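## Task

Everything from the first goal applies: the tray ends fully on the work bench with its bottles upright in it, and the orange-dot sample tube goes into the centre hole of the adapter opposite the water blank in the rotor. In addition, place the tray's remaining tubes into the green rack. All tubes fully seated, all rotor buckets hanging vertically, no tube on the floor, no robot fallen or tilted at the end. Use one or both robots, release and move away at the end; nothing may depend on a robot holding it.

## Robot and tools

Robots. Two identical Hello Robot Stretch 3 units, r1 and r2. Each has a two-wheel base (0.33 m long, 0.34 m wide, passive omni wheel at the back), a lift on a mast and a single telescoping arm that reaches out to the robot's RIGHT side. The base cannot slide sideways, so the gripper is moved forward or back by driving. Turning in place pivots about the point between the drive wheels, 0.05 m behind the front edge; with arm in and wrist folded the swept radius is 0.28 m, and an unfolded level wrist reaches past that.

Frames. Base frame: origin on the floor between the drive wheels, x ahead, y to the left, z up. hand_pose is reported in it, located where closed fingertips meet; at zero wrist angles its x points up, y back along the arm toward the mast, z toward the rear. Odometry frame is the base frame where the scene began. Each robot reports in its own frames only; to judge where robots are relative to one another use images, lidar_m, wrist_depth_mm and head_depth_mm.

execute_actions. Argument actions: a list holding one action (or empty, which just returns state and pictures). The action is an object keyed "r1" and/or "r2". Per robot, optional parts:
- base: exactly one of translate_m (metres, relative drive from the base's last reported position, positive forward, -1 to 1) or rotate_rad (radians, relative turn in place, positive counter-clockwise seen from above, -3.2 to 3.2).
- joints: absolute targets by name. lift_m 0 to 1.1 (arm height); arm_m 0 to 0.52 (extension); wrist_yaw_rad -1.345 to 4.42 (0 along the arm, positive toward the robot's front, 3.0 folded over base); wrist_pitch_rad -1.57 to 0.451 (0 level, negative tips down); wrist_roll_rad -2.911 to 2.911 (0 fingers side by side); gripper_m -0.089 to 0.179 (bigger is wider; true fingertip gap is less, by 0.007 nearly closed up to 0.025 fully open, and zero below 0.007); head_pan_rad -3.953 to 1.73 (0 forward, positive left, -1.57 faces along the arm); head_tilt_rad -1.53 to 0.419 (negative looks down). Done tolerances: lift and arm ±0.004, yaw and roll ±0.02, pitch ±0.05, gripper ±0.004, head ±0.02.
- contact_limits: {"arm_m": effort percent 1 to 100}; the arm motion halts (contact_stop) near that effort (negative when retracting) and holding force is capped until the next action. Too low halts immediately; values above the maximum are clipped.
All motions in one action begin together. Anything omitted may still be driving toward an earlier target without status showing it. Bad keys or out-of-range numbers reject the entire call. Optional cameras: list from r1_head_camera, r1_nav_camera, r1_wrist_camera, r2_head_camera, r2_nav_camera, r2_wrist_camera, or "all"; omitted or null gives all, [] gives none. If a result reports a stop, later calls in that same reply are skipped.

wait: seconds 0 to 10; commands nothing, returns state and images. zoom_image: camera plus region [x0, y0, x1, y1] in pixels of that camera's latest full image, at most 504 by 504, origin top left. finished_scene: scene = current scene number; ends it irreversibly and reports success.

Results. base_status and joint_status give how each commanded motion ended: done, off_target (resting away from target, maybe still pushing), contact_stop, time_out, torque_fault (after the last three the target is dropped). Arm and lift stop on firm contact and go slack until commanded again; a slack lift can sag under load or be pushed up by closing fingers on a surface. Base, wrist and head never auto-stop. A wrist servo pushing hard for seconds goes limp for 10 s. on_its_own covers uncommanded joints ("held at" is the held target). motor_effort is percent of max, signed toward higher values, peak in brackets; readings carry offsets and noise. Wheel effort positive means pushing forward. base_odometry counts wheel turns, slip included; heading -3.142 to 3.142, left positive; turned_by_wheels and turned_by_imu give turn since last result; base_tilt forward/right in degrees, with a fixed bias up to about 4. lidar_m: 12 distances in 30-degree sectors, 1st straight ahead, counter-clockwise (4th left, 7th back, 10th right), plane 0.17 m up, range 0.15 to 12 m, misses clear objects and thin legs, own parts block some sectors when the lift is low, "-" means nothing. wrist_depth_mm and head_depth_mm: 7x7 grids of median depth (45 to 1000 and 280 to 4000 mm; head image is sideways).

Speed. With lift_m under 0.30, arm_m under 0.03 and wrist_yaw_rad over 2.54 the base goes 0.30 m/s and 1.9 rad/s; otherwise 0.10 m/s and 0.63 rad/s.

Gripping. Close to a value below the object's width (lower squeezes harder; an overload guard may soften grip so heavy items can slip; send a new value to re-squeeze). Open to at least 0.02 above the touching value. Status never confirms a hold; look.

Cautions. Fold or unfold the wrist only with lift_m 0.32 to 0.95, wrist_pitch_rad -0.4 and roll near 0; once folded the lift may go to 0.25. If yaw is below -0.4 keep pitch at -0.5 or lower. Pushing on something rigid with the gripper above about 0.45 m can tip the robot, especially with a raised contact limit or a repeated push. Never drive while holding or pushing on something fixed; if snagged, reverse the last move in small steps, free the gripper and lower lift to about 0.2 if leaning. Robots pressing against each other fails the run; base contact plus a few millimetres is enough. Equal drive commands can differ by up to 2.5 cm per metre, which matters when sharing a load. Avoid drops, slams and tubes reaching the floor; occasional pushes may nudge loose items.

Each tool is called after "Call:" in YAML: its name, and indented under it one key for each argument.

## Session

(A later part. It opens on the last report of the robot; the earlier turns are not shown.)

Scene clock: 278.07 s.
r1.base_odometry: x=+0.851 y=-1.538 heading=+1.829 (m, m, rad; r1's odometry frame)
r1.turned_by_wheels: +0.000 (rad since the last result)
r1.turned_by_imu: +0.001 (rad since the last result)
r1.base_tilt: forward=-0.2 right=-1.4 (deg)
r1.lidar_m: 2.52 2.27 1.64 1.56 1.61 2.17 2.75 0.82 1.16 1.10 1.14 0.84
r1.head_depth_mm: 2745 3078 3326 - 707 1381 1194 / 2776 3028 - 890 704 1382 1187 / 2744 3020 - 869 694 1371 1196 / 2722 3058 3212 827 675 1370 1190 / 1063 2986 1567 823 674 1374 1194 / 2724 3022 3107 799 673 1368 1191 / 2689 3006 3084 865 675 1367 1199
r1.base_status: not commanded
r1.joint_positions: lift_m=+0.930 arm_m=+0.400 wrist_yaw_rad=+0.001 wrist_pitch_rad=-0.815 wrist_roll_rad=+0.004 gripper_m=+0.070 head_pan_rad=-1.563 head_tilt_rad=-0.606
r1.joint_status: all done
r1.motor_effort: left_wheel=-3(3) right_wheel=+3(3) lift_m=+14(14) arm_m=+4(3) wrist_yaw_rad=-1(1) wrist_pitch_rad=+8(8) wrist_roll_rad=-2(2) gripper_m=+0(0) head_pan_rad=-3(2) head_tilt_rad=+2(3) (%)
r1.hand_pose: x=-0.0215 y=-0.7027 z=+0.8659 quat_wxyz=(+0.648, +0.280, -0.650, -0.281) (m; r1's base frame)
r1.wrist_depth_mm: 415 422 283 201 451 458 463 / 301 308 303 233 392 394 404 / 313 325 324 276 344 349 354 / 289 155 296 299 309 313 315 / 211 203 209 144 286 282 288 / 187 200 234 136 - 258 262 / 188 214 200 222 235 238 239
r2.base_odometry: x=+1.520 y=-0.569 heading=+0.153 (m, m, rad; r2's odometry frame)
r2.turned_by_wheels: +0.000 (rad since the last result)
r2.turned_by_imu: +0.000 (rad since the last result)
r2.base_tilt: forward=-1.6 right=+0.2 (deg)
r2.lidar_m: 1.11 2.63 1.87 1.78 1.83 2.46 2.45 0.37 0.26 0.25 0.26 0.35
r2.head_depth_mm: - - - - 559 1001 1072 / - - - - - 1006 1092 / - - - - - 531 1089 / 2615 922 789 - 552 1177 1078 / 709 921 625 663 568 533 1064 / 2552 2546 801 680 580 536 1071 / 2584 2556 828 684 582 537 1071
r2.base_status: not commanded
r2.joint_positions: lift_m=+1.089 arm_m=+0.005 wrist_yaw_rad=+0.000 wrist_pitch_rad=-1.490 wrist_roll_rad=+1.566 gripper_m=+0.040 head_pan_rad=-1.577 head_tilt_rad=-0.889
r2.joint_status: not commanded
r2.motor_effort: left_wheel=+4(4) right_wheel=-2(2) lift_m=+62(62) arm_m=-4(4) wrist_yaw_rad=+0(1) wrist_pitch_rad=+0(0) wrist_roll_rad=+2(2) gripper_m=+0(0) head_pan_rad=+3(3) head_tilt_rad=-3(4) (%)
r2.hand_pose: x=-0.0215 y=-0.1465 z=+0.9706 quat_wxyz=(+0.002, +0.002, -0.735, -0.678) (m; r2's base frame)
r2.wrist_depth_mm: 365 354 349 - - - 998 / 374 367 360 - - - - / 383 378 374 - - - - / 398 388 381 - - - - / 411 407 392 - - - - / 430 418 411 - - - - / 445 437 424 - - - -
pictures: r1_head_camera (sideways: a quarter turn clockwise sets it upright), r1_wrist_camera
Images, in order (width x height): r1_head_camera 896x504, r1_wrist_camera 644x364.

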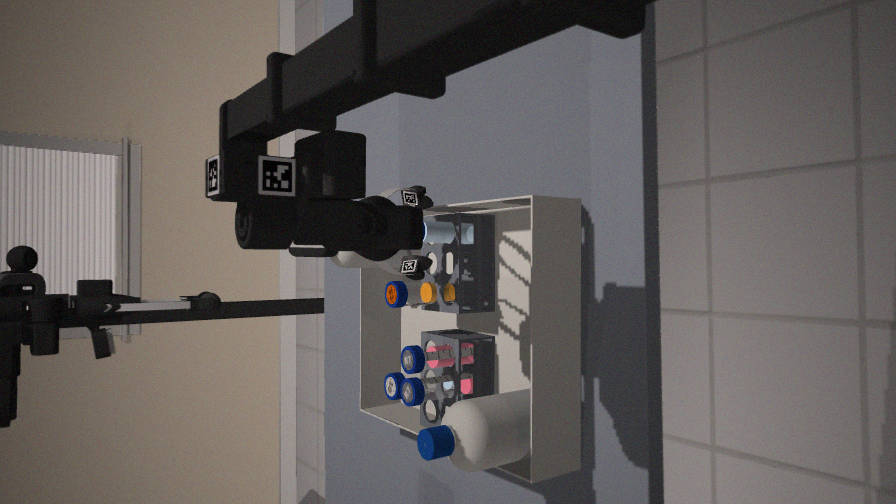

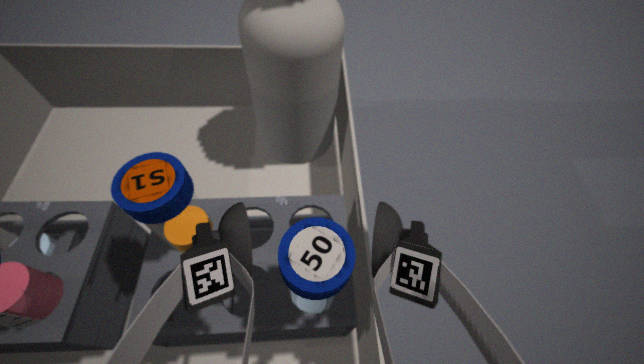

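Call:
execute_actions:
  actions:
    - {"r1":{"joints":{"arm_m":0.405,"lift_m":0.936}}}
  cameras: []

Call:
execute_actions:
  actions:
    - {"r1":{"joints":{"gripper_m":0.015}}}
  cameras: ["r1_wrist_camera"]

Call:
execute_actions:
  actions:
    - {"r1":{"joints":{"lift_m":1.09}}}
  cameras: ["r1_wrist_camera","r1_head_camera"]

Scene clock: 285.93 s.
r1.base_odometry: x=+0.851 y=-1.538 heading=+1.829 (m, m, rad; r1's odometry frame)
r1.turned_by_wheels: +0.000 (rad since the last result)
r1.turned_by_imu: +0.001 (rad since the last result)
r1.base_tilt: forward=-0.3 right=-1.4 (deg)
r1.lidar_m: 2.52 2.27 1.63 1.56 1.61 2.18 2.75 0.81 1.16 1.11 1.14 0.84
r1.head_depth_mm: 2771 3087 3428 - 708 1382 1195 / 2753 3023 - 890 706 1376 1195 / 2704 3049 - 871 693 1373 1190 / 2742 3079 3155 828 676 1374 1190 / 1053 3031 1596 826 675 1378 1190 / 2723 3046 3126 802 676 1376 1197 / 2734 3029 3124 862 674 1365 1185
r1.base_status: not commanded
r1.joint_positions: lift_m=+0.936 arm_m=+0.405 wrist_yaw_rad=+0.001 wrist_pitch_rad=-0.815 wrist_roll_rad=+0.004 gripper_m=+0.070 head_pan_rad=-1.563 head_tilt_rad=-0.606
r1.joint_status: all done
r1.motor_effort: left_wheel=-3(3) right_wheel=+3(2) lift_m=+22(23) arm_m=+4(4) wrist_yaw_rad=-1(1) wrist_pitch_rad=+7(8) wrist_roll_rad=-2(2) gripper_m=+0(1) head_pan_rad=-2(3) head_tilt_rad=+2(2) (%)
r1.hand_pose: x=-0.0215 y=-0.7077 z=+0.8714 quat_wxyz=(+0.648, +0.280, -0.650, -0.281) (m; r1's base frame)
r1.wrist_depth_mm: 426 433 422 202 456 464 475 / 296 303 296 227 396 405 413 / 321 334 332 268 351 356 362 / 295 162 304 301 315 320 323 / 213 202 218 209 291 290 292 / 191 213 222 138 - 263 266 / 178 213 202 198 241 243 246
r2.base_odometry: x=+1.520 y=-0.569 heading=+0.153 (m, m, rad; r2's odometry frame)
r2.turned_by_wheels: +0.000 (rad since the last result)
r2.turned_by_imu: +0.000 (rad since the last result)
r2.base_tilt: forward=-1.5 right=+0.2 (deg)
r2.lidar_m: 1.11 2.62 1.87 1.78 1.83 2.45 2.45 0.37 0.26 0.25 0.26 0.35
r2.head_depth_mm: - - - - 559 1002 1072 / - - - - - 1002 1094 / - - - - - 530 1094 / 2616 924 788 - 553 1168 1080 / 703 900 624 663 567 534 1067 / 2522 2553 800 679 580 535 1066 / 2576 2552 828 684 584 537 1074
r2.base_status: not commanded
r2.joint_positions: lift_m=+1.089 arm_m=+0.005 wrist_yaw_rad=+0.000 wrist_pitch_rad=-1.490 wrist_roll_rad=+1.566 gripper_m=+0.040 head_pan_rad=-1.577 head_tilt_rad=-0.889
r2.joint_status: not commanded
r2.motor_effort: left_wheel=+4(3) right_wheel=-2(2) lift_m=+63(63) arm_m=-4(4) wrist_yaw_rad=-1(0) wrist_pitch_rad=+0(0) wrist_roll_rad=+3(3) gripper_m=+1(0) head_pan_rad=+3(3) head_tilt_rad=-3(4) (%)
r2.hand_pose: x=-0.0215 y=-0.1465 z=+0.9706 quat_wxyz=(+0.002, +0.002, -0.735, -0.678) (m; r2's base frame)
r2.wrist_depth_mm: 362 357 347 - - - 995 / 371 368 359 - - - - / 383 380 368 - - - - / 393 392 381 - - - - / 408 407 395 - - - - / 429 420 409 - - - - / 441 434 423 - - - -
pictures: none
No camera images: the call's "cameras" was empty. Leave "cameras" out to get every camera's image.

Scene clock: 286.97 s.
r1.base_odometry: x=+0.851 y=-1.538 heading=+1.829 (m, m, rad; r1's odometry frame)
r1.turned_by_wheels: +0.000 (rad since the last result)
r1.turned_by_imu: +0.000 (rad since the last result)
r1.base_tilt: forward=-0.3 right=-1.3 (deg)
r1.lidar_m: 2.52 2.26 1.63 1.56 1.61 2.17 2.75 0.82 1.16 1.11 1.14 0.84
r1.head_depth_mm: 2751 3053 3286 - 705 1374 1188 / 2770 3089 - 886 706 1377 1193 / 2683 3041 - 871 692 1378 1185 / 2716 3036 3112 823 676 1370 1197 / 1060 2974 1575 822 675 1363 1190 / 2750 3075 3094 797 674 1373 1188 / 2717 3027 3087 862 673 1375 1187
r1.base_status: not commanded
r1.joint_positions: lift_m=+0.936 arm_m=+0.405 wrist_yaw_rad=+0.001 wrist_pitch_rad=-0.815 wrist_roll_rad=+0.004 gripper_m=+0.015 head_pan_rad=-1.563 head_tilt_rad=-0.606
r1.joint_status: all done
r1.motor_effort: left_wheel=-3(3) right_wheel=+3(3) lift_m=+22(22) arm_m=+4(4) wrist_yaw_rad=+0(1) wrist_pitch_rad=+8(8) wrist_roll_rad=-2(2) gripper_m=-7(82) head_pan_rad=-2(2) head_tilt_rad=+2(3) (%)
r1.hand_pose: x=-0.0215 y=-0.7077 z=+0.8714 quat_wxyz=(+0.648, +0.280, -0.650, -0.281) (m; r1's base frame)
r1.wrist_depth_mm: 424 429 414 204 458 464 476 / 298 301 298 225 397 407 413 / 322 332 330 269 351 358 367 / 294 162 304 301 314 321 323 / 213 201 207 216 286 289 292 / 191 213 222 136 261 263 267 / 177 213 201 210 235 243 245
r2.base_odometry: x=+1.520 y=-0.569 heading=+0.153 (m, m, rad; r2's odometry frame)
r2.turned_by_wheels: +0.000 (rad since the last result)
r2.turned_by_imu: +0.000 (rad since the last result)
r2.base_tilt: forward=-1.5 right=+0.2 (deg)
r2.lidar_m: 1.11 2.62 1.87 1.78 1.83 2.45 2.45 0.37 0.26 0.25 0.26 0.35
r2.head_depth_mm: - - - - 560 1001 1075 / - - - - - 1008 1094 / - - - - - 530 1094 / 2604 924 789 - 551 1170 1081 / 702 1463 624 662 566 534 1066 / 2555 2574 822 681 580 534 1065 / 2567 2567 828 684 582 537 1075
r2.base_status: not commanded
r2.joint_positions: lift_m=+1.089 arm_m=+0.005 wrist_yaw_rad=+0.000 wrist_pitch_rad=-1.490 wrist_roll_rad=+1.566 gripper_m=+0.040 head_pan_rad=-1.577 head_tilt_rad=-0.889
r2.joint_status: not commanded
r2.motor_effort: left_wheel=+3(4) right_wheel=-2(2) lift_m=+63(62) arm_m=-4(4) wrist_yaw_rad=-1(1) wrist_pitch_rad=+0(0) wrist_roll_rad=+2(2) gripper_m=+0(0) head_pan_rad=+3(3) head_tilt_rad=-3(3) (%)
r2.hand_pose: x=-0.0215 y=-0.1465 z=+0.9706 quat_wxyz=(+0.002, +0.002, -0.735, -0.678) (m; r2's base frame)
r2.wrist_depth_mm: 362 356 352 - - - - / 376 364 361 - - - - / 382 380 371 - - - - / 402 391 380 - - - - / 408 408 393 - - - - / 425 423 409 - - - - / 447 429 426 - - - -
pictures: r1_wrist_camera
Images, in order (width x height): r1_wrist_camera 644x364.

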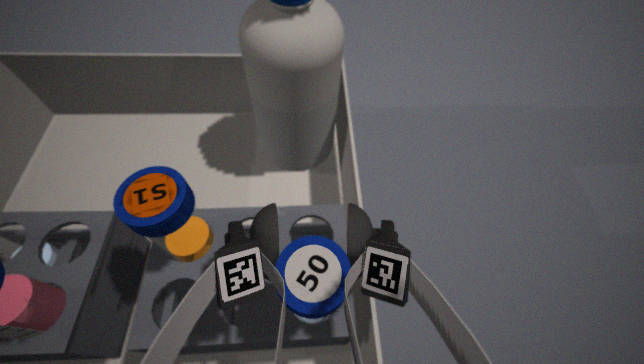

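Scene clock: 289.20 s.
r1.base_odometry: x=+0.851 y=-1.538 heading=+1.829 (m, m, rad; r1's odometry frame)
r1.turned_by_wheels: +0.000 (rad since the last result)
r1.turned_by_imu: +0.001 (rad since the last result)
r1.base_tilt: forward=-0.2 right=-1.4 (deg)
r1.lidar_m: 2.52 2.27 1.63 1.56 1.62 2.18 2.75 0.82 1.16 1.11 1.14 0.85
r1.head_depth_mm: 2824 3135 3067 907 708 1372 1194 / 2793 3130 3116 907 708 1380 1190 / - 3120 2120 876 693 1376 1195 / 2685 3071 895 842 677 1378 1192 / 1060 3029 1585 828 677 1371 1188 / 2718 3003 3105 803 675 1373 1192 / 2719 3013 3121 867 676 1369 1195
r1.base_status: not commanded
r1.joint_positions: lift_m=+1.090 arm_m=+0.405 wrist_yaw_rad=+0.001 wrist_pitch_rad=-0.815 wrist_roll_rad=+0.004 gripper_m=+0.015 head_pan_rad=-1.563 head_tilt_rad=-0.606
r1.joint_status: all done
r1.motor_effort: left_wheel=-3(3) right_wheel=+3(3) lift_m=+23(22) arm_m=+4(4) wrist_yaw_rad=+0(0) wrist_pitch_rad=+8(8) wrist_roll_rad=-2(2) gripper_m=-7(8) head_pan_rad=-2(2) head_tilt_rad=+3(3) (%)
r1.hand_pose: x=-0.0215 y=-0.7077 z=+1.0254 quat_wxyz=(+0.648, +0.280, -0.650, -0.281) (m; r1's base frame)
r1.wrist_depth_mm: - - - - - - - / 592 601 613 626 643 646 654 / 528 537 544 548 563 569 577 / 475 439 469 370 501 507 520 / 424 430 449 386 455 461 466 / 343 347 358 136 420 420 425 / 302 270 357 365 384 387 388
r2.base_odometry: x=+1.520 y=-0.569 heading=+0.153 (m, m, rad; r2's odometry frame)
r2.turned_by_wheels: +0.000 (rad since the last result)
r2.turned_by_imu: +0.000 (rad since the last result)
r2.base_tilt: forward=-1.5 right=+0.3 (deg)
r2.lidar_m: 1.11 2.63 1.87 1.78 1.84 2.45 2.45 0.37 0.26 0.25 0.26 0.35
r2.head_depth_mm: - - - - 560 999 1067 / - - - - - 1007 1095 / - - - - - 531 1095 / 2604 921 787 - 553 1170 1079 / 2472 925 625 663 566 535 1064 / 2469 2553 821 682 580 535 1062 / 2551 2560 828 683 581 537 1068
r2.base_status: not commanded
r2.joint_positions: lift_m=+1.089 arm_m=+0.005 wrist_yaw_rad=+0.000 wrist_pitch_rad=-1.490 wrist_roll_rad=+1.566 gripper_m=+0.040 head_pan_rad=-1.577 head_tilt_rad=-0.889
r2.joint_status: not commanded
r2.motor_effort: left_wheel=+3(4) right_wheel=-2(2) lift_m=+62(63) arm_m=-4(4) wrist_yaw_rad=+0(0) wrist_pitch_rad=+0(0) wrist_roll_rad=+3(2) gripper_m=+0(0) head_pan_rad=+3(3) head_tilt_rad=-4(5) (%)
r2.hand_pose: x=-0.0215 y=-0.1465 z=+0.9706 quat_wxyz=(+0.002, +0.002, -0.735, -0.678) (m; r2's base frame)
r2.wrist_depth_mm: 365 352 349 - - - 996 / 380 366 355 - - - - / 384 379 368 - - - - / 393 393 385 - - - - / 412 406 398 - - - - / 424 419 406 - - - - / 446 437 422 - - - -
pictures: r1_head_camera (sideways: a quarter turn clockwise sets it upright), r1_wrist_camera
Images, in order (width x height): r1_head_camera 896x504, r1_wrist_camera 644x364.

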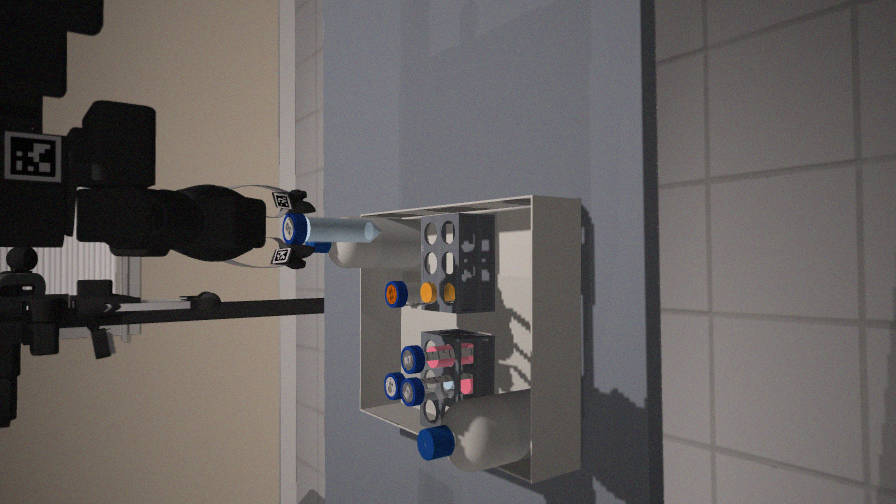

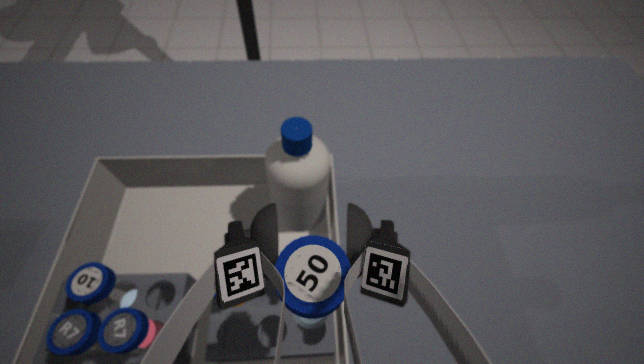

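Call:
execute_actions:
  actions:
    - {"r1":{"joints":{"arm_m":0.1}}}
  cameras: []

Call:
execute_actions:
  actions:
    - {"r1":{"base":{"translate_m":0.55}}}
  cameras: ["r1_wrist_camera","r1_head_camera"]

Scene clock: 301.23 s.
r1.base_odometry: x=+0.851 y=-1.538 heading=+1.829 (m, m, rad; r1's odometry frame)
r1.turned_by_wheels: +0.000 (rad since the last result)
r1.turned_by_imu: +0.002 (rad since the last result)
r1.base_tilt: forward=-0.3 right=-1.4 (deg)
r1.lidar_m: 2.51 2.26 1.63 1.57 1.61 2.17 2.75 0.81 1.15 1.11 1.14 0.84
r1.head_depth_mm: - - - 905 709 1380 1196 / - - - 911 705 1384 1191 / - - - - 685 1374 1194 / 2716 3008 1200 819 676 1369 1180 / 1058 3020 1583 823 676 1367 1190 / 2688 3022 3069 804 674 1376 1189 / 2720 3030 3101 867 672 1365 1191
r1.base_status: not commanded
r1.joint_positions: lift_m=+1.090 arm_m=+0.100 wrist_yaw_rad=+0.001 wrist_pitch_rad=-0.815 wrist_roll_rad=+0.003 gripper_m=+0.015 head_pan_rad=-1.563 head_tilt_rad=-0.606
r1.joint_status: all done
r1.motor_effort: left_wheel=-3(3) right_wheel=+3(3) lift_m=+22(22) arm_m=-3(2) wrist_yaw_rad=-1(1) wrist_pitch_rad=+8(8) wrist_roll_rad=-1(2) gripper_m=-9(9) head_pan_rad=-3(2) head_tilt_rad=+2(3) (%)
r1.hand_pose: x=-0.0215 y=-0.4035 z=+1.0254 quat_wxyz=(+0.649, +0.280, -0.650, -0.281) (m; r1's base frame)
r1.wrist_depth_mm: 674 684 623 589 747 750 906 / 596 557 578 599 639 653 659 / 516 473 511 539 563 569 588 / 468 377 488 492 509 510 519 / 435 425 417 405 460 459 467 / 400 408 416 136 434 923 781 / - - - - - - -
r2.base_odometry: x=+1.520 y=-0.569 heading=+0.153 (m, m, rad; r2's odometry frame)
r2.turned_by_wheels: +0.000 (rad since the last result)
r2.turned_by_imu: +0.000 (rad since the last result)
r2.base_tilt: forward=-1.5 right=+0.3 (deg)
r2.lidar_m: 1.11 2.63 1.87 1.78 1.83 2.45 2.45 0.37 0.26 0.25 0.26 0.35
r2.head_depth_mm: - - - - 559 1002 1071 / - - - - - 1002 1089 / - - - - - 531 1092 / 2613 925 788 - 554 1174 1079 / 2538 1498 625 663 566 534 1065 / 2554 2543 823 680 579 535 1066 / 2570 2568 826 684 580 536 1072
r2.base_status: not commanded
r2.joint_positions: lift_m=+1.089 arm_m=+0.005 wrist_yaw_rad=+0.000 wrist_pitch_rad=-1.490 wrist_roll_rad=+1.566 gripper_m=+0.040 head_pan_rad=-1.577 head_tilt_rad=-0.889
r2.joint_status: not commanded
r2.motor_effort: left_wheel=+4(4) right_wheel=-2(2) lift_m=+62(63) arm_m=-4(5) wrist_yaw_rad=-1(0) wrist_pitch_rad=+0(0) wrist_roll_rad=+2(2) gripper_m=+0(0) head_pan_rad=+3(2) head_tilt_rad=-4(5) (%)
r2.hand_pose: x=-0.0215 y=-0.1465 z=+0.9706 quat_wxyz=(+0.002, +0.002, -0.735, -0.678) (m; r2's base frame)
r2.wrist_depth_mm: 361 357 346 - - - 985 / 373 367 358 - - - - / 384 381 368 - - - - / 399 389 382 - - - - / 410 407 400 - - - - / 425 419 406 - - - - / 445 435 426 - - - -
pictures: none
No camera images: the call's "cameras" was empty. Leave "cameras" out to get every camera's image.

Scene clock: 307.97 s.
r1.base_odometry: x=+0.711 y=-1.006 heading=+1.829 (m, m, rad; r1's odometry frame)
r1.turned_by_wheels: +0.000 (rad since the last result)
r1.turned_by_imu: +0.002 (rad since the last result)
r1.base_tilt: forward=-0.2 right=-1.4 (deg)
r1.lidar_m: 1.98 2.28 1.64 1.57 1.62 2.19 1.79 1.30 1.14 1.09 0.48 2.21
r1.head_depth_mm: - - - 866 710 1377 1196 / - - - 905 708 1374 1188 / - - - - 684 1330 1197 / 2710 2981 3165 834 685 1332 1190 / 2696 3079 3110 903 701 1346 1194 / 2685 3044 3115 903 705 743 1114 / 2699 3052 3048 2208 1611 1336 1191
r1.base_status: done
r1.joint_positions: lift_m=+1.090 arm_m=+0.100 wrist_yaw_rad=+0.001 wrist_pitch_rad=-0.815 wrist_roll_rad=+0.003 gripper_m=+0.015 head_pan_rad=-1.563 head_tilt_rad=-0.606
r1.joint_status: not commanded
r1.motor_effort: left_wheel=-3(5) right_wheel=+3(7) lift_m=+22(22) arm_m=-3(3) wrist_yaw_rad=-1(0) wrist_pitch_rad=+7(8) wrist_roll_rad=-1(1) gripper_m=-8(8) head_pan_rad=-2(3) head_tilt_rad=+1(3) (%)
r1.hand_pose: x=-0.0215 y=-0.4035 z=+1.0254 quat_wxyz=(+0.649, +0.280, -0.650, -0.281) (m; r1's base frame)
r1.wrist_depth_mm: - - 704 729 741 663 576 / - - 599 610 635 551 549 / - - 547 555 561 516 374 / - 503 490 497 504 445 417 / - 449 448 449 456 456 464 / - 404 408 136 434 434 443 / - - - - - - -
r2.base_odometry: x=+1.520 y=-0.569 heading=+0.153 (m, m, rad; r2's odometry frame)
r2.turned_by_wheels: +0.000 (rad since the last result)
r2.turned_by_imu: +0.000 (rad since the last result)
r2.base_tilt: forward=-1.5 right=+0.3 (deg)
r2.lidar_m: 1.11 2.63 1.87 1.78 1.83 2.45 2.44 0.37 0.27 0.25 0.26 0.35
r2.head_depth_mm: - - - - 559 1001 1070 / - - - - - 1004 1092 / - - - - - 531 1095 / 2615 926 787 - 552 1176 1081 / 2584 2538 625 662 566 534 1064 / 2589 2546 824 679 580 535 1066 / 2558 2574 828 682 583 537 1075
r2.base_status: not commanded
r2.joint_positions: lift_m=+1.089 arm_m=+0.005 wrist_yaw_rad=+0.000 wrist_pitch_rad=-1.490 wrist_roll_rad=+1.566 gripper_m=+0.040 head_pan_rad=-1.577 head_tilt_rad=-0.889
r2.joint_status: not commanded
r2.motor_effort: left_wheel=+3(3) right_wheel=-2(2) lift_m=+62(62) arm_m=-4(4) wrist_yaw_rad=+0(0) wrist_pitch_rad=+0(0) wrist_roll_rad=+2(2) gripper_m=+0(0) head_pan_rad=+2(3) head_tilt_rad=-4(4) (%)
r2.hand_pose: x=-0.0215 y=-0.1465 z=+0.9706 quat_wxyz=(+0.002, +0.002, -0.735, -0.678) (m; r2's base frame)
r2.wrist_depth_mm: 359 358 347 - - - - / 376 366 361 - - - - / 386 380 370 - - - - / 395 387 378 - - - - / 411 403 396 - - - - / 425 417 414 - - - - / 444 437 420 - - - -
pictures: r1_head_camera (sideways: a quarter turn clockwise sets it upright), r1_wrist_camera
Images, in order (width x height): r1_head_camera 896x504, r1_wrist_camera 644x364.

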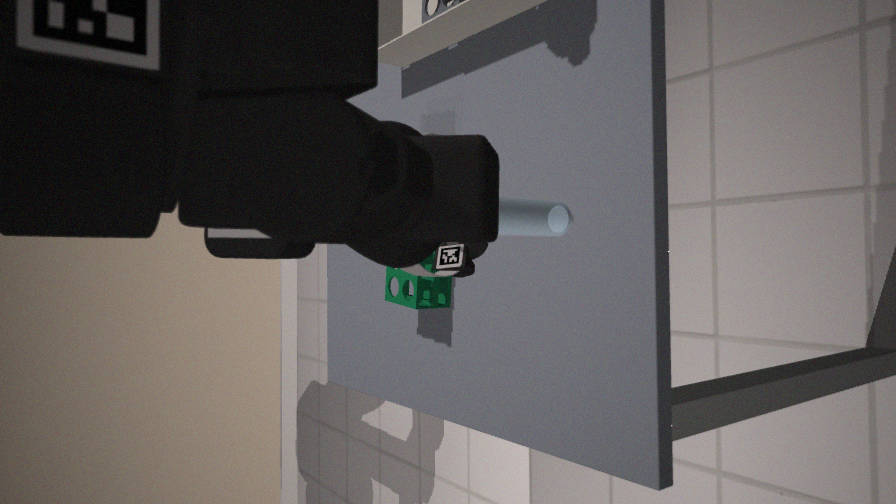

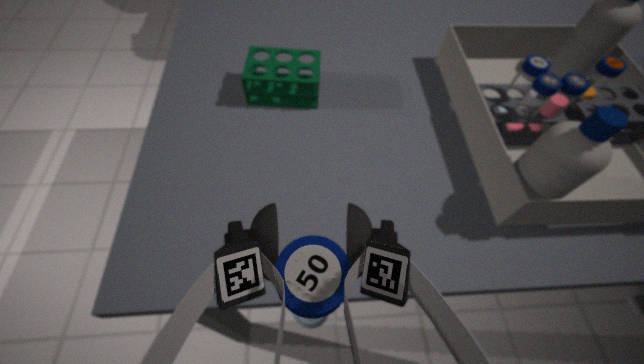

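Call:
execute_actions:
  actions:
    - {"r1":{"joints":{"arm_m":0.42}}}
  cameras: ["r1_wrist_camera","r1_head_camera"]

Scene clock: 317.60 s.
r1.base_odometry: x=+0.711 y=-1.006 heading=+1.829 (m, m, rad; r1's odometry frame)
r1.turned_by_wheels: +0.000 (rad since the last result)
r1.turned_by_imu: +0.002 (rad since the last result)
r1.base_tilt: forward=-0.2 right=-1.4 (deg)
r1.lidar_m: 1.98 2.28 1.64 1.58 1.63 2.19 1.79 1.30 1.14 1.09 0.48 2.21
r1.head_depth_mm: 1312 2984 3114 866 707 1372 1193 / 2788 3005 1550 905 704 1367 1198 / - 3104 3113 907 707 1337 1198 / 2716 3052 1138 874 703 1340 1185 / 2735 3054 3111 908 704 1335 1191 / 2724 3069 3140 900 705 743 1118 / 2711 3027 3115 2221 1626 1339 1193
r1.base_status: not commanded
r1.joint_positions: lift_m=+1.090 arm_m=+0.420 wrist_yaw_rad=+0.001 wrist_pitch_rad=-0.815 wrist_roll_rad=+0.003 gripper_m=+0.015 head_pan_rad=-1.563 head_tilt_rad=-0.606
r1.joint_status: all done
r1.motor_effort: left_wheel=-3(3) right_wheel=+3(2) lift_m=+22(22) arm_m=+3(3) wrist_yaw_rad=-1(1) wrist_pitch_rad=+8(9) wrist_roll_rad=-2(1) gripper_m=-8(8) head_pan_rad=-2(3) head_tilt_rad=+2(3) (%)
r1.hand_pose: x=-0.0215 y=-0.7227 z=+1.0254 quat_wxyz=(+0.649, +0.280, -0.650, -0.281) (m; r1's base frame)
r1.wrist_depth_mm: - - - - - - - / - - 616 625 639 639 665 / - - 543 547 564 566 581 / - 495 488 499 505 485 488 / - 437 440 390 460 446 459 / - 402 405 136 418 412 361 / - 371 373 370 381 384 342
r2.base_odometry: x=+1.520 y=-0.569 heading=+0.153 (m, m, rad; r2's odometry frame)
r2.turned_by_wheels: +0.000 (rad since the last result)
r2.turned_by_imu: +0.000 (rad since the last result)
r2.base_tilt: forward=-1.6 right=+0.3 (deg)
r2.lidar_m: 1.11 2.63 1.87 1.78 1.83 2.45 2.45 0.37 0.26 0.25 0.26 0.35
r2.head_depth_mm: - - - - 559 1001 1073 / - - - - - 1005 1091 / - - - - - 531 1095 / 2605 924 790 - 552 1174 1080 / 2602 2532 624 662 566 534 1063 / 2588 2556 824 679 581 534 1065 / 2565 2576 828 684 582 536 1069
r2.base_status: not commanded
r2.joint_positions: lift_m=+1.089 arm_m=+0.005 wrist_yaw_rad=+0.000 wrist_pitch_rad=-1.490 wrist_roll_rad=+1.566 gripper_m=+0.040 head_pan_rad=-1.577 head_tilt_rad=-0.889
r2.joint_status: not commanded
r2.motor_effort: left_wheel=+3(4) right_wheel=-2(2) lift_m=+62(63) arm_m=-4(4) wrist_yaw_rad=+0(1) wrist_pitch_rad=+0(0) wrist_roll_rad=+3(2) gripper_m=+1(0) head_pan_rad=+3(3) head_tilt_rad=-4(5) (%)
r2.hand_pose: x=-0.0215 y=-0.1465 z=+0.9706 quat_wxyz=(+0.002, +0.002, -0.735, -0.678) (m; r2's base frame)
r2.wrist_depth_mm: 364 354 349 - - - 995 / 375 366 357 - - - - / 386 377 370 - - - - / 396 393 380 - - - - / 406 404 397 - - - - / 429 415 412 - - - - / 450 433 422 - - - -
pictures: r1_head_camera (sideways: a quarter turn clockwise sets it upright), r1_wrist_camera
Images, in order (width x height): r1_head_camera 896x504, r1_wrist_camera 644x364.

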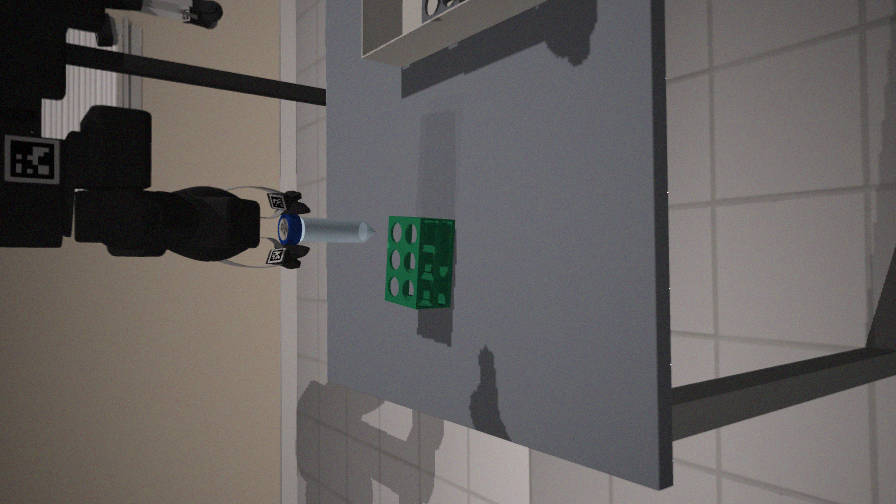

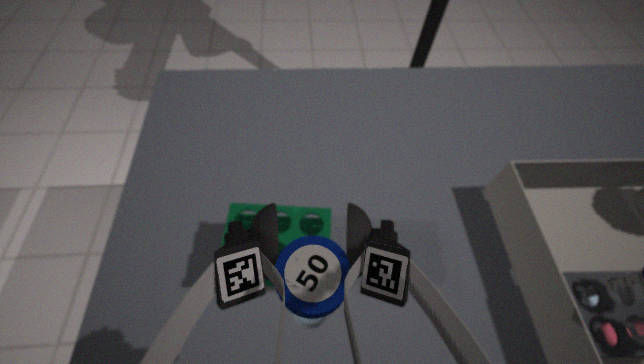

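Call:
execute_actions:
  actions:
    - {"r1":{"joints":{"arm_m":0.495}}}
  cameras: []

Call:
execute_actions:
  actions:
    - {"r1":{"joints":{"lift_m":1.035}}}
  cameras: ["r1_wrist_camera","r1_head_camera"]

Scene clock: 329.43 s.
r1.base_odometry: x=+0.711 y=-1.006 heading=+1.829 (m, m, rad; r1's odometry frame)
r1.turned_by_wheels: +0.000 (rad since the last result)
r1.turned_by_imu: +0.001 (rad since the last result)
r1.base_tilt: forward=-0.2 right=-1.5 (deg)
r1.lidar_m: 1.98 2.28 1.65 1.57 1.62 2.19 1.80 1.30 1.14 1.10 0.48 2.21
r1.head_depth_mm: 1303 2988 3152 869 707 1373 1186 / 2800 3033 1546 908 709 1380 1191 / - 3081 3146 904 704 1339 1195 / 2747 3113 1136 874 705 1329 1187 / 2720 3090 3133 903 704 1336 1198 / 2673 3026 3101 905 702 740 1117 / 2674 3059 3127 2221 1614 1330 1192
r1.base_status: not commanded
r1.joint_positions: lift_m=+1.090 arm_m=+0.495 wrist_yaw_rad=+0.001 wrist_pitch_rad=-0.815 wrist_roll_rad=+0.003 gripper_m=+0.015 head_pan_rad=-1.563 head_tilt_rad=-0.606
r1.joint_status: all done
r1.motor_effort: left_wheel=-3(3) right_wheel=+3(3) lift_m=+22(23) arm_m=+3(5) wrist_yaw_rad=+0(1) wrist_pitch_rad=+8(8) wrist_roll_rad=-1(1) gripper_m=-8(8) head_pan_rad=-2(2) head_tilt_rad=+2(3) (%)
r1.hand_pose: x=-0.0215 y=-0.7977 z=+1.0254 quat_wxyz=(+0.649, +0.280, -0.650, -0.281) (m; r1's base frame)
r1.wrist_depth_mm: - - - - - - - / - - - - - - - / - - 544 554 559 572 578 / - 496 490 492 499 507 514 / - 437 451 448 458 447 447 / - 400 399 136 419 413 421 / - 368 365 368 380 387 355
r2.base_odometry: x=+1.520 y=-0.569 heading=+0.153 (m, m, rad; r2's odometry frame)
r2.turned_by_wheels: +0.000 (rad since the last result)
r2.turned_by_imu: +0.000 (rad since the last result)
r2.base_tilt: forward=-1.6 right=+0.3 (deg)
r2.lidar_m: 1.11 2.62 1.87 1.78 1.83 2.45 2.45 0.37 0.26 0.25 0.26 0.35
r2.head_depth_mm: - - - - 560 998 1072 / - - - - - 1003 1093 / - - - - - 530 1094 / 2603 923 788 - 552 1169 1077 / 2592 2576 624 661 568 534 1064 / 2558 2588 823 680 580 535 1070 / 2564 2569 827 685 582 536 1071
r2.base_status: not commanded
r2.joint_positions: lift_m=+1.089 arm_m=+0.005 wrist_yaw_rad=+0.000 wrist_pitch_rad=-1.490 wrist_roll_rad=+1.566 gripper_m=+0.040 head_pan_rad=-1.577 head_tilt_rad=-0.889
r2.joint_status: not commanded
r2.motor_effort: left_wheel=+3(3) right_wheel=-2(2) lift_m=+63(63) arm_m=-4(4) wrist_yaw_rad=+0(1) wrist_pitch_rad=+0(0) wrist_roll_rad=+2(2) gripper_m=+1(0) head_pan_rad=+3(3) head_tilt_rad=-4(3) (%)
r2.hand_pose: x=-0.0215 y=-0.1465 z=+0.9706 quat_wxyz=(+0.002, +0.002, -0.735, -0.678) (m; r2's base frame)
r2.wrist_depth_mm: 364 357 350 - - - 999 / 374 366 357 - - - - / 390 377 369 - - - - / 397 396 379 - - - - / 411 406 393 - - - - / 432 419 412 - - - - / 441 432 422 - - - -
pictures: none
No camera images: the call's "cameras" was empty. Leave "cameras" out to get every camera's image.

Scene clock: 330.77 s.
r1.base_odometry: x=+0.711 y=-1.006 heading=+1.829 (m, m, rad; r1's odometry frame)
r1.turned_by_wheels: +0.000 (rad since the last result)
r1.turned_by_imu: +0.000 (rad since the last result)
r1.base_tilt: forward=-0.3 right=-1.4 (deg)
r1.lidar_m: 1.98 2.28 1.64 1.57 1.62 2.19 1.79 1.30 1.14 1.10 0.48 2.22
r1.head_depth_mm: 1289 - 3165 865 707 1383 1196 / 2678 3094 1536 905 707 1373 1194 / 2648 3144 3140 908 706 1347 1199 / 2700 2989 1133 873 705 1339 1194 / 2713 3036 3086 906 704 1340 1196 / 2731 3017 3097 903 704 742 1114 / 2685 3061 3099 2217 1613 1340 1182
r1.base_status: not commanded
r1.joint_positions: lift_m=+1.035 arm_m=+0.495 wrist_yaw_rad=+0.001 wrist_pitch_rad=-0.815 wrist_roll_rad=+0.003 gripper_m=+0.015 head_pan_rad=-1.563 head_tilt_rad=-0.606
r1.joint_status: all done
r1.motor_effort: left_wheel=-3(3) right_wheel=+3(3) lift_m=+14(19) arm_m=+3(4) wrist_yaw_rad=+0(1) wrist_pitch_rad=+8(8) wrist_roll_rad=-1(1) gripper_m=-8(8) head_pan_rad=-2(2) head_tilt_rad=+3(3) (%)
r1.hand_pose: x=-0.0215 y=-0.7977 z=+0.9709 quat_wxyz=(+0.649, +0.280, -0.650, -0.281) (m; r1's base frame)
r1.wrist_depth_mm: - - - - - - - / - - 528 535 553 562 571 / - 474 467 478 486 492 504 / - 415 422 430 439 442 451 / - 378 388 390 398 396 393 / - 348 343 136 363 365 337 / 327 320 316 296 330 336 310
r2.base_odometry: x=+1.520 y=-0.569 heading=+0.153 (m, m, rad; r2's odometry frame)
r2.turned_by_wheels: +0.000 (rad since the last result)
r2.turned_by_imu: +0.000 (rad since the last result)
r2.base_tilt: forward=-1.5 right=+0.3 (deg)
r2.lidar_m: 1.11 2.62 1.87 1.78 1.83 2.45 2.45 0.37 0.27 0.25 0.26 0.35
r2.head_depth_mm: - - - - 560 1002 1070 / - - - - - 1006 1089 / - - - - - 530 1091 / 2620 928 788 - 553 1171 1080 / 2601 2547 625 662 567 534 1064 / 2568 2554 824 680 580 535 1067 / 2556 2557 826 684 581 536 1070
r2.base_status: not commanded
r2.joint_positions: lift_m=+1.089 arm_m=+0.005 wrist_yaw_rad=+0.000 wrist_pitch_rad=-1.490 wrist_roll_rad=+1.566 gripper_m=+0.040 head_pan_rad=-1.577 head_tilt_rad=-0.889
r2.joint_status: not commanded
r2.motor_effort: left_wheel=+3(3) right_wheel=-2(2) lift_m=+63(63) arm_m=-5(4) wrist_yaw_rad=+0(2) wrist_pitch_rad=+0(0) wrist_roll_rad=+2(2) gripper_m=+0(0) head_pan_rad=+2(3) head_tilt_rad=-4(4) (%)
r2.hand_pose: x=-0.0215 y=-0.1465 z=+0.9706 quat_wxyz=(+0.002, +0.002, -0.735, -0.678) (m; r2's base frame)
r2.wrist_depth_mm: 362 356 346 - - - 993 / 372 366 357 - - - - / 386 380 371 - - - - / 393 390 383 - - - - / 410 403 396 - - - - / 427 421 408 - - - - / 446 436 424 - - - -
pictures: r1_head_camera (sideways: a quarter turn clockwise sets it upright), r1_wrist_camera
Images, in order (width x height): r1_head_camera 896x504, r1_wrist_camera 644x364.

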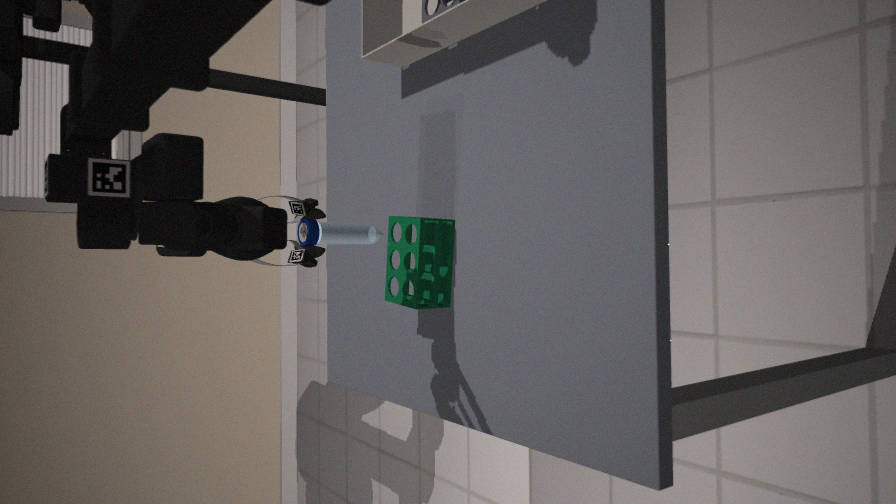

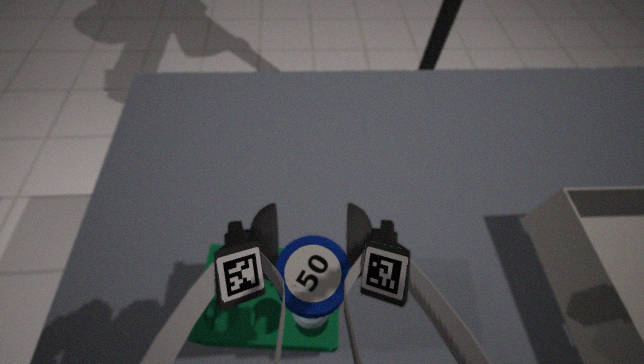

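Call:
execute_actions:
  actions:
    - {"r1":{"joints":{"arm_m":0.487,"lift_m":1.012}}}
  cameras: ["r1_wrist_camera","r1_head_camera"]

Call:
zoom_image:
  camera: "r1_head_camera"
  region: [280,170,500,330]

Scene clock: 339.73 s.
r1.base_odometry: x=+0.711 y=-1.006 heading=+1.829 (m, m, rad; r1's odometry frame)
r1.turned_by_wheels: +0.000 (rad since the last result)
r1.turned_by_imu: +0.001 (rad since the last result)
r1.base_tilt: forward=-0.1 right=-1.4 (deg)
r1.lidar_m: 1.98 2.28 1.64 1.57 1.62 2.19 1.79 1.30 1.14 1.09 0.48 2.21
r1.head_depth_mm: 1303 - 1206 869 706 1375 1196 / 2765 3145 1539 908 708 1375 1192 / 2717 - 3138 906 708 1341 1198 / 2684 2998 1138 874 702 1346 1189 / 2758 3019 3160 905 706 1339 1193 / 2719 3031 3123 906 704 738 1115 / 2696 3050 3091 2206 1614 1340 1187
r1.base_status: not commanded
r1.joint_positions: lift_m=+1.012 arm_m=+0.487 wrist_yaw_rad=+0.001 wrist_pitch_rad=-0.815 wrist_roll_rad=+0.003 gripper_m=+0.015 head_pan_rad=-1.563 head_tilt_rad=-0.606
r1.joint_status: all done
r1.motor_effort: left_wheel=-3(3) right_wheel=+3(3) lift_m=+14(13) arm_m=-3(6) wrist_yaw_rad=+0(0) wrist_pitch_rad=+8(8) wrist_roll_rad=-1(1) gripper_m=-8(7) head_pan_rad=-3(2) head_tilt_rad=+2(4) (%)
r1.hand_pose: x=-0.0215 y=-0.7905 z=+0.9479 quat_wxyz=(+0.649, +0.280, -0.650, -0.281) (m; r1's base frame)
r1.wrist_depth_mm: - - - - - - - / - 505 495 506 516 521 532 / - 436 441 450 454 468 467 / - 391 392 402 405 413 370 / - 355 364 298 371 371 336 / 335 325 313 136 339 340 309 / 300 299 300 298 310 316 305
r2.base_odometry: x=+1.520 y=-0.569 heading=+0.153 (m, m, rad; r2's odometry frame)
r2.turned_by_wheels: +0.000 (rad since the last result)
r2.turned_by_imu: +0.000 (rad since the last result)
r2.base_tilt: forward=-1.5 right=+0.2 (deg)
r2.lidar_m: 1.11 2.62 1.87 1.78 1.83 2.45 2.45 0.37 0.27 0.25 0.26 0.35
r2.head_depth_mm: - - - - 560 1000 1072 / - - - - - 1004 1089 / - - - - - 530 1093 / 2612 926 787 - 551 1177 1075 / 2571 2556 625 663 567 534 1064 / 2588 2551 822 679 581 536 1065 / 2580 2547 828 684 582 537 1068
r2.base_status: not commanded
r2.joint_positions: lift_m=+1.089 arm_m=+0.005 wrist_yaw_rad=+0.000 wrist_pitch_rad=-1.490 wrist_roll_rad=+1.566 gripper_m=+0.040 head_pan_rad=-1.577 head_tilt_rad=-0.889
r2.joint_status: not commanded
r2.motor_effort: left_wheel=+4(3) right_wheel=-2(2) lift_m=+62(62) arm_m=-4(5) wrist_yaw_rad=-1(0) wrist_pitch_rad=+0(0) wrist_roll_rad=+2(2) gripper_m=+0(1) head_pan_rad=+3(3) head_tilt_rad=-4(4) (%)
r2.hand_pose: x=-0.0215 y=-0.1465 z=+0.9706 quat_wxyz=(+0.002, +0.002, -0.735, -0.678) (m; r2's base frame)
r2.wrist_depth_mm: 364 357 347 - - - - / 375 365 358 - - - - / 383 376 368 - - - - / 395 389 380 - - - - / 408 403 395 - - - - / 425 415 411 - - - - / 449 433 424 - - - -
pictures: r1_head_camera (sideways: a quarter turn clockwise sets it upright), r1_wrist_camera
Images, in order (width x height): r1_head_camera 896x504, r1_wrist_camera 644x364.

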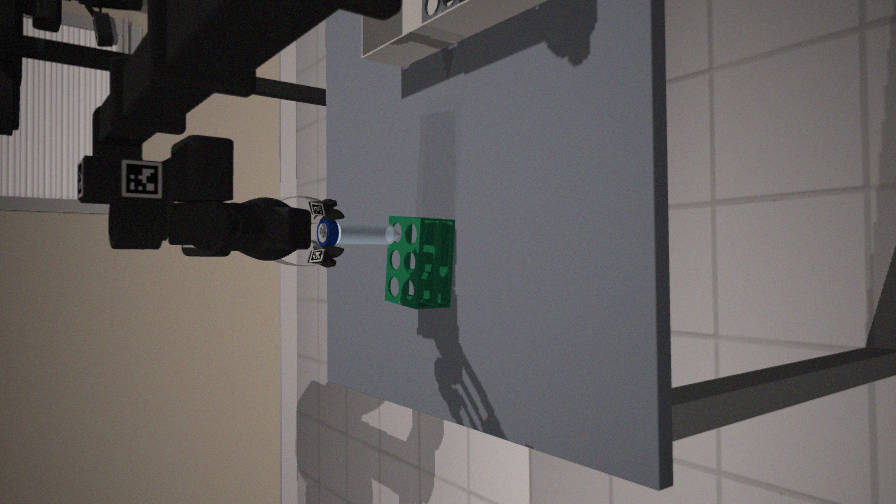

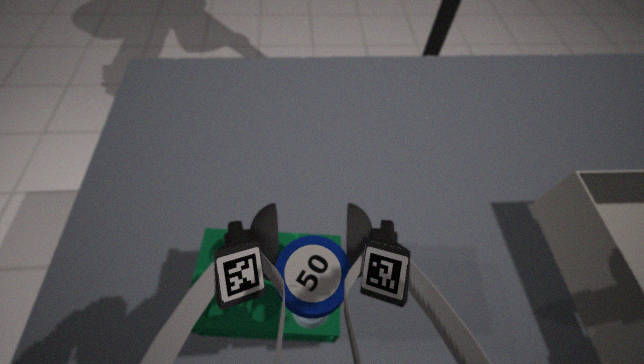

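Region (280, 170, 500, 330) of r1_head_camera's 896x504 image, scaled by 2.291, with more detail than that image has; it fills the top 367 rows of this view, and the rest is white.

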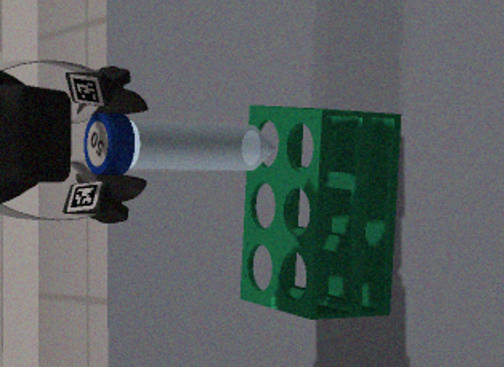

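Call:
execute_actions:
  actions:
    - {"r1":{"joints":{"lift_m":0.997}}}
  cameras: ["r1_head_camera"]

Call:
zoom_image:
  camera: "r1_head_camera"
  region: [280,170,500,330]

Scene clock: 347.10 s.
r1.base_odometry: x=+0.711 y=-1.006 heading=+1.829 (m, m, rad; r1's odometry frame)
r1.turned_by_wheels: +0.000 (rad since the last result)
r1.turned_by_imu: +0.001 (rad since the last result)
r1.base_tilt: forward=-0.2 right=-1.2 (deg)
r1.lidar_m: 1.98 2.29 1.64 1.57 1.62 2.19 1.79 1.30 1.15 1.10 0.48 2.22
r1.head_depth_mm: 1298 2934 1137 868 704 1373 1197 / 2702 3173 1572 907 707 1373 1190 / 2735 - 3158 903 705 1338 1193 / 2775 3081 1138 877 706 1351 1190 / 2743 3039 3093 902 705 1347 1195 / 2741 3016 3131 904 704 742 1115 / 2706 2978 3100 2200 1616 1331 1197
r1.base_status: not commanded
r1.joint_positions: lift_m=+0.997 arm_m=+0.487 wrist_yaw_rad=+0.001 wrist_pitch_rad=-0.815 wrist_roll_rad=+0.003 gripper_m=+0.015 head_pan_rad=-1.563 head_tilt_rad=-0.606
r1.joint_status: all done
r1.motor_effort: left_wheel=-3(3) right_wheel=+3(3) lift_m=+14(14) arm_m=-3(3) wrist_yaw_rad=-1(1) wrist_pitch_rad=+8(8) wrist_roll_rad=-2(2) gripper_m=-8(8) head_pan_rad=-2(3) head_tilt_rad=+3(2) (%)
r1.hand_pose: x=-0.0215 y=-0.7905 z=+0.9329 quat_wxyz=(+0.649, +0.280, -0.650, -0.281) (m; r1's base frame)
r1.wrist_depth_mm: - - - - - - - / - 476 474 484 494 501 508 / - 415 422 429 438 440 452 / - 372 379 384 390 395 350 / - 338 340 282 353 357 320 / 314 311 275 136 322 326 308 / 286 287 283 285 295 300 295
r2.base_odometry: x=+1.520 y=-0.569 heading=+0.153 (m, m, rad; r2's odometry frame)
r2.turned_by_wheels: +0.000 (rad since the last result)
r2.turned_by_imu: +0.000 (rad since the last result)
r2.base_tilt: forward=-1.4 right=+0.3 (deg)
r2.lidar_m: 1.11 2.62 1.87 1.78 1.83 2.44 2.44 0.37 0.26 0.25 0.26 0.35
r2.head_depth_mm: - - - - 560 1001 1071 / - - - - - 1001 1089 / - - - - - 530 1096 / 2610 927 788 - 552 1171 1078 / 2603 2538 625 664 566 534 1064 / 2572 2563 823 680 579 536 1066 / 2580 2598 827 683 582 536 1070
r2.base_status: not commanded
r2.joint_positions: lift_m=+1.089 arm_m=+0.005 wrist_yaw_rad=+0.000 wrist_pitch_rad=-1.490 wrist_roll_rad=+1.566 gripper_m=+0.040 head_pan_rad=-1.577 head_tilt_rad=-0.889
r2.joint_status: not commanded
r2.motor_effort: left_wheel=+3(4) right_wheel=-2(2) lift_m=+62(62) arm_m=-4(4) wrist_yaw_rad=+0(2) wrist_pitch_rad=+0(0) wrist_roll_rad=+2(2) gripper_m=+0(0) head_pan_rad=+3(3) head_tilt_rad=-3(3) (%)
r2.hand_pose: x=-0.0215 y=-0.1465 z=+0.9706 quat_wxyz=(+0.002, +0.002, -0.735, -0.678) (m; r2's base frame)
r2.wrist_depth_mm: 362 354 348 - - - 990 / 375 366 359 - - - - / 382 379 372 - - - - / 397 392 381 - - - - / 411 405 399 - - - - / 429 420 409 - - - - / 445 435 427 - - - -
pictures: r1_head_camera (sideways: a quarter turn clockwise sets it upright)
Images, in order (width x height): r1_head_camera 896x504.

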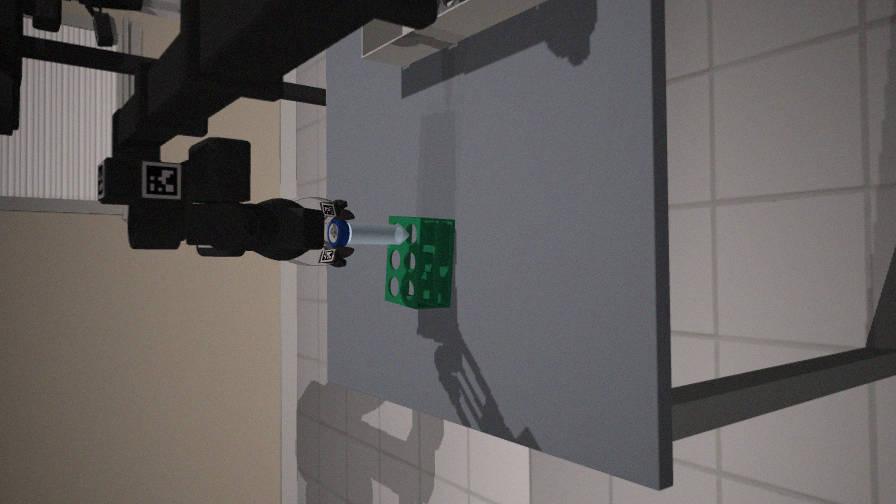

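Region (280, 170, 500, 330) of r1_head_camera's 896x504 image, scaled by 2.291, with more detail than that image has; it fills the top 367 rows of this view, and the rest is white.

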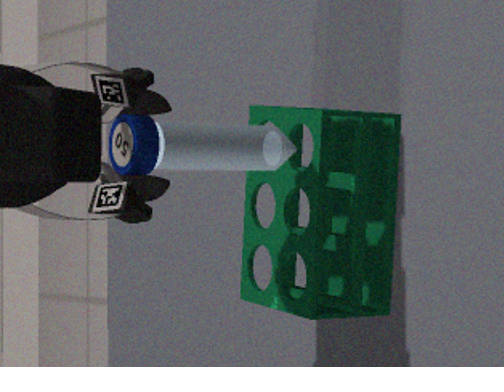

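Call:
execute_actions:
  actions:
    - {"r1":{"joints":{"lift_m":0.972}}}
  cameras: ["r1_head_camera"]

Call:
zoom_image:
  camera: "r1_head_camera"
  region: [280,170,500,330]

Scene clock: 353.20 s.
r1.base_odometry: x=+0.711 y=-1.006 heading=+1.829 (m, m, rad; r1's odometry frame)
r1.turned_by_wheels: +0.000 (rad since the last result)
r1.turned_by_imu: +0.001 (rad since the last result)
r1.base_tilt: forward=-0.2 right=-1.4 (deg)
r1.lidar_m: 1.98 2.28 1.64 1.57 1.62 2.19 1.79 1.30 1.14 1.09 0.48 2.21
r1.head_depth_mm: 1306 2995 - 876 707 1376 1203 / 2717 2905 1207 907 705 1370 1195 / 2754 - 1200 906 707 1341 1194 / 2757 2993 1201 870 705 1344 1191 / 2728 3012 3091 901 703 1333 1186 / 2706 3024 3101 901 703 740 1118 / 2675 3031 3103 2224 1604 1339 1189
r1.base_status: not commanded
r1.joint_positions: lift_m=+0.972 arm_m=+0.487 wrist_yaw_rad=+0.001 wrist_pitch_rad=-0.815 wrist_roll_rad=+0.003 gripper_m=+0.015 head_pan_rad=-1.563 head_tilt_rad=-0.606
r1.joint_status: all done
r1.motor_effort: left_wheel=-3(3) right_wheel=+3(3) lift_m=+14(13) arm_m=-3(3) wrist_yaw_rad=+0(1) wrist_pitch_rad=+8(7) wrist_roll_rad=-1(1) gripper_m=-8(8) head_pan_rad=-2(2) head_tilt_rad=+3(3) (%)
r1.hand_pose: x=-0.0215 y=-0.7905 z=+0.9079 quat_wxyz=(+0.649, +0.280, -0.650, -0.281) (m; r1's base frame)
r1.wrist_depth_mm: - - - - 884 - - / - 425 438 442 454 462 467 / - 382 387 395 403 405 413 / - 343 348 355 359 365 315 / 315 312 262 258 326 328 307 / 283 285 256 137 298 299 294 / 262 264 259 265 273 277 279
r2.base_odometry: x=+1.520 y=-0.569 heading=+0.153 (m, m, rad; r2's odometry frame)
r2.turned_by_wheels: +0.000 (rad since the last result)
r2.turned_by_imu: +0.000 (rad since the last result)
r2.base_tilt: forward=-1.5 right=+0.3 (deg)
r2.lidar_m: 1.11 2.62 1.87 1.78 1.84 2.45 2.45 0.37 0.26 0.25 0.26 0.35
r2.head_depth_mm: - - - - 560 1000 1071 / - - - - - 1005 1094 / - - - - - 530 1092 / 2588 925 786 - 552 1167 1082 / 2617 2532 626 662 567 534 1065 / 2607 2561 822 680 580 536 1068 / 2563 2589 826 683 581 537 1069
r2.base_status: not commanded
r2.joint_positions: lift_m=+1.089 arm_m=+0.005 wrist_yaw_rad=+0.000 wrist_pitch_rad=-1.490 wrist_roll_rad=+1.566 gripper_m=+0.040 head_pan_rad=-1.577 head_tilt_rad=-0.889
r2.joint_status: not commanded
r2.motor_effort: left_wheel=+3(3) right_wheel=-2(2) lift_m=+62(63) arm_m=-4(4) wrist_yaw_rad=-1(1) wrist_pitch_rad=+0(0) wrist_roll_rad=+2(3) gripper_m=+0(0) head_pan_rad=+3(3) head_tilt_rad=-4(3) (%)
r2.hand_pose: x=-0.0215 y=-0.1465 z=+0.9706 quat_wxyz=(+0.002, +0.002, -0.735, -0.678) (m; r2's base frame)
r2.wrist_depth_mm: 363 352 349 - - - 996 / 377 365 357 - - - - / 384 383 368 - - - - / 398 392 380 - - - - / 409 400 398 - - - - / 427 417 409 - - - - / 448 434 425 - - - -
pictures: r1_head_camera (sideways: a quarter turn clockwise sets it upright)
Images, in order (width x height): r1_head_camera 896x504.

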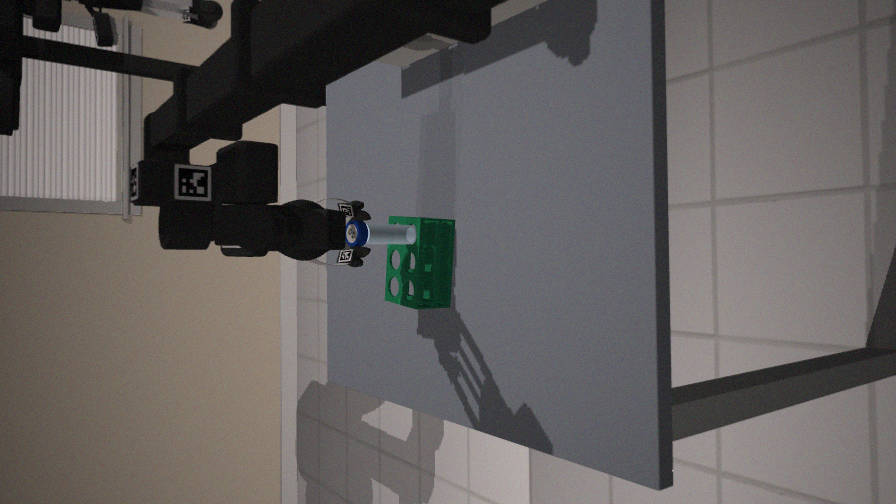

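Region (280, 170, 500, 330) of r1_head_camera's 896x504 image, scaled by 2.291, with more detail than that image has; it fills the top 367 rows of this view, and the rest is white.

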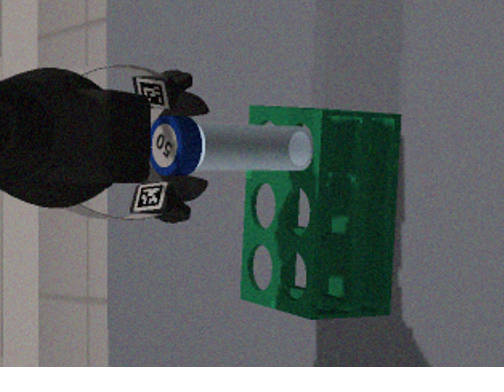

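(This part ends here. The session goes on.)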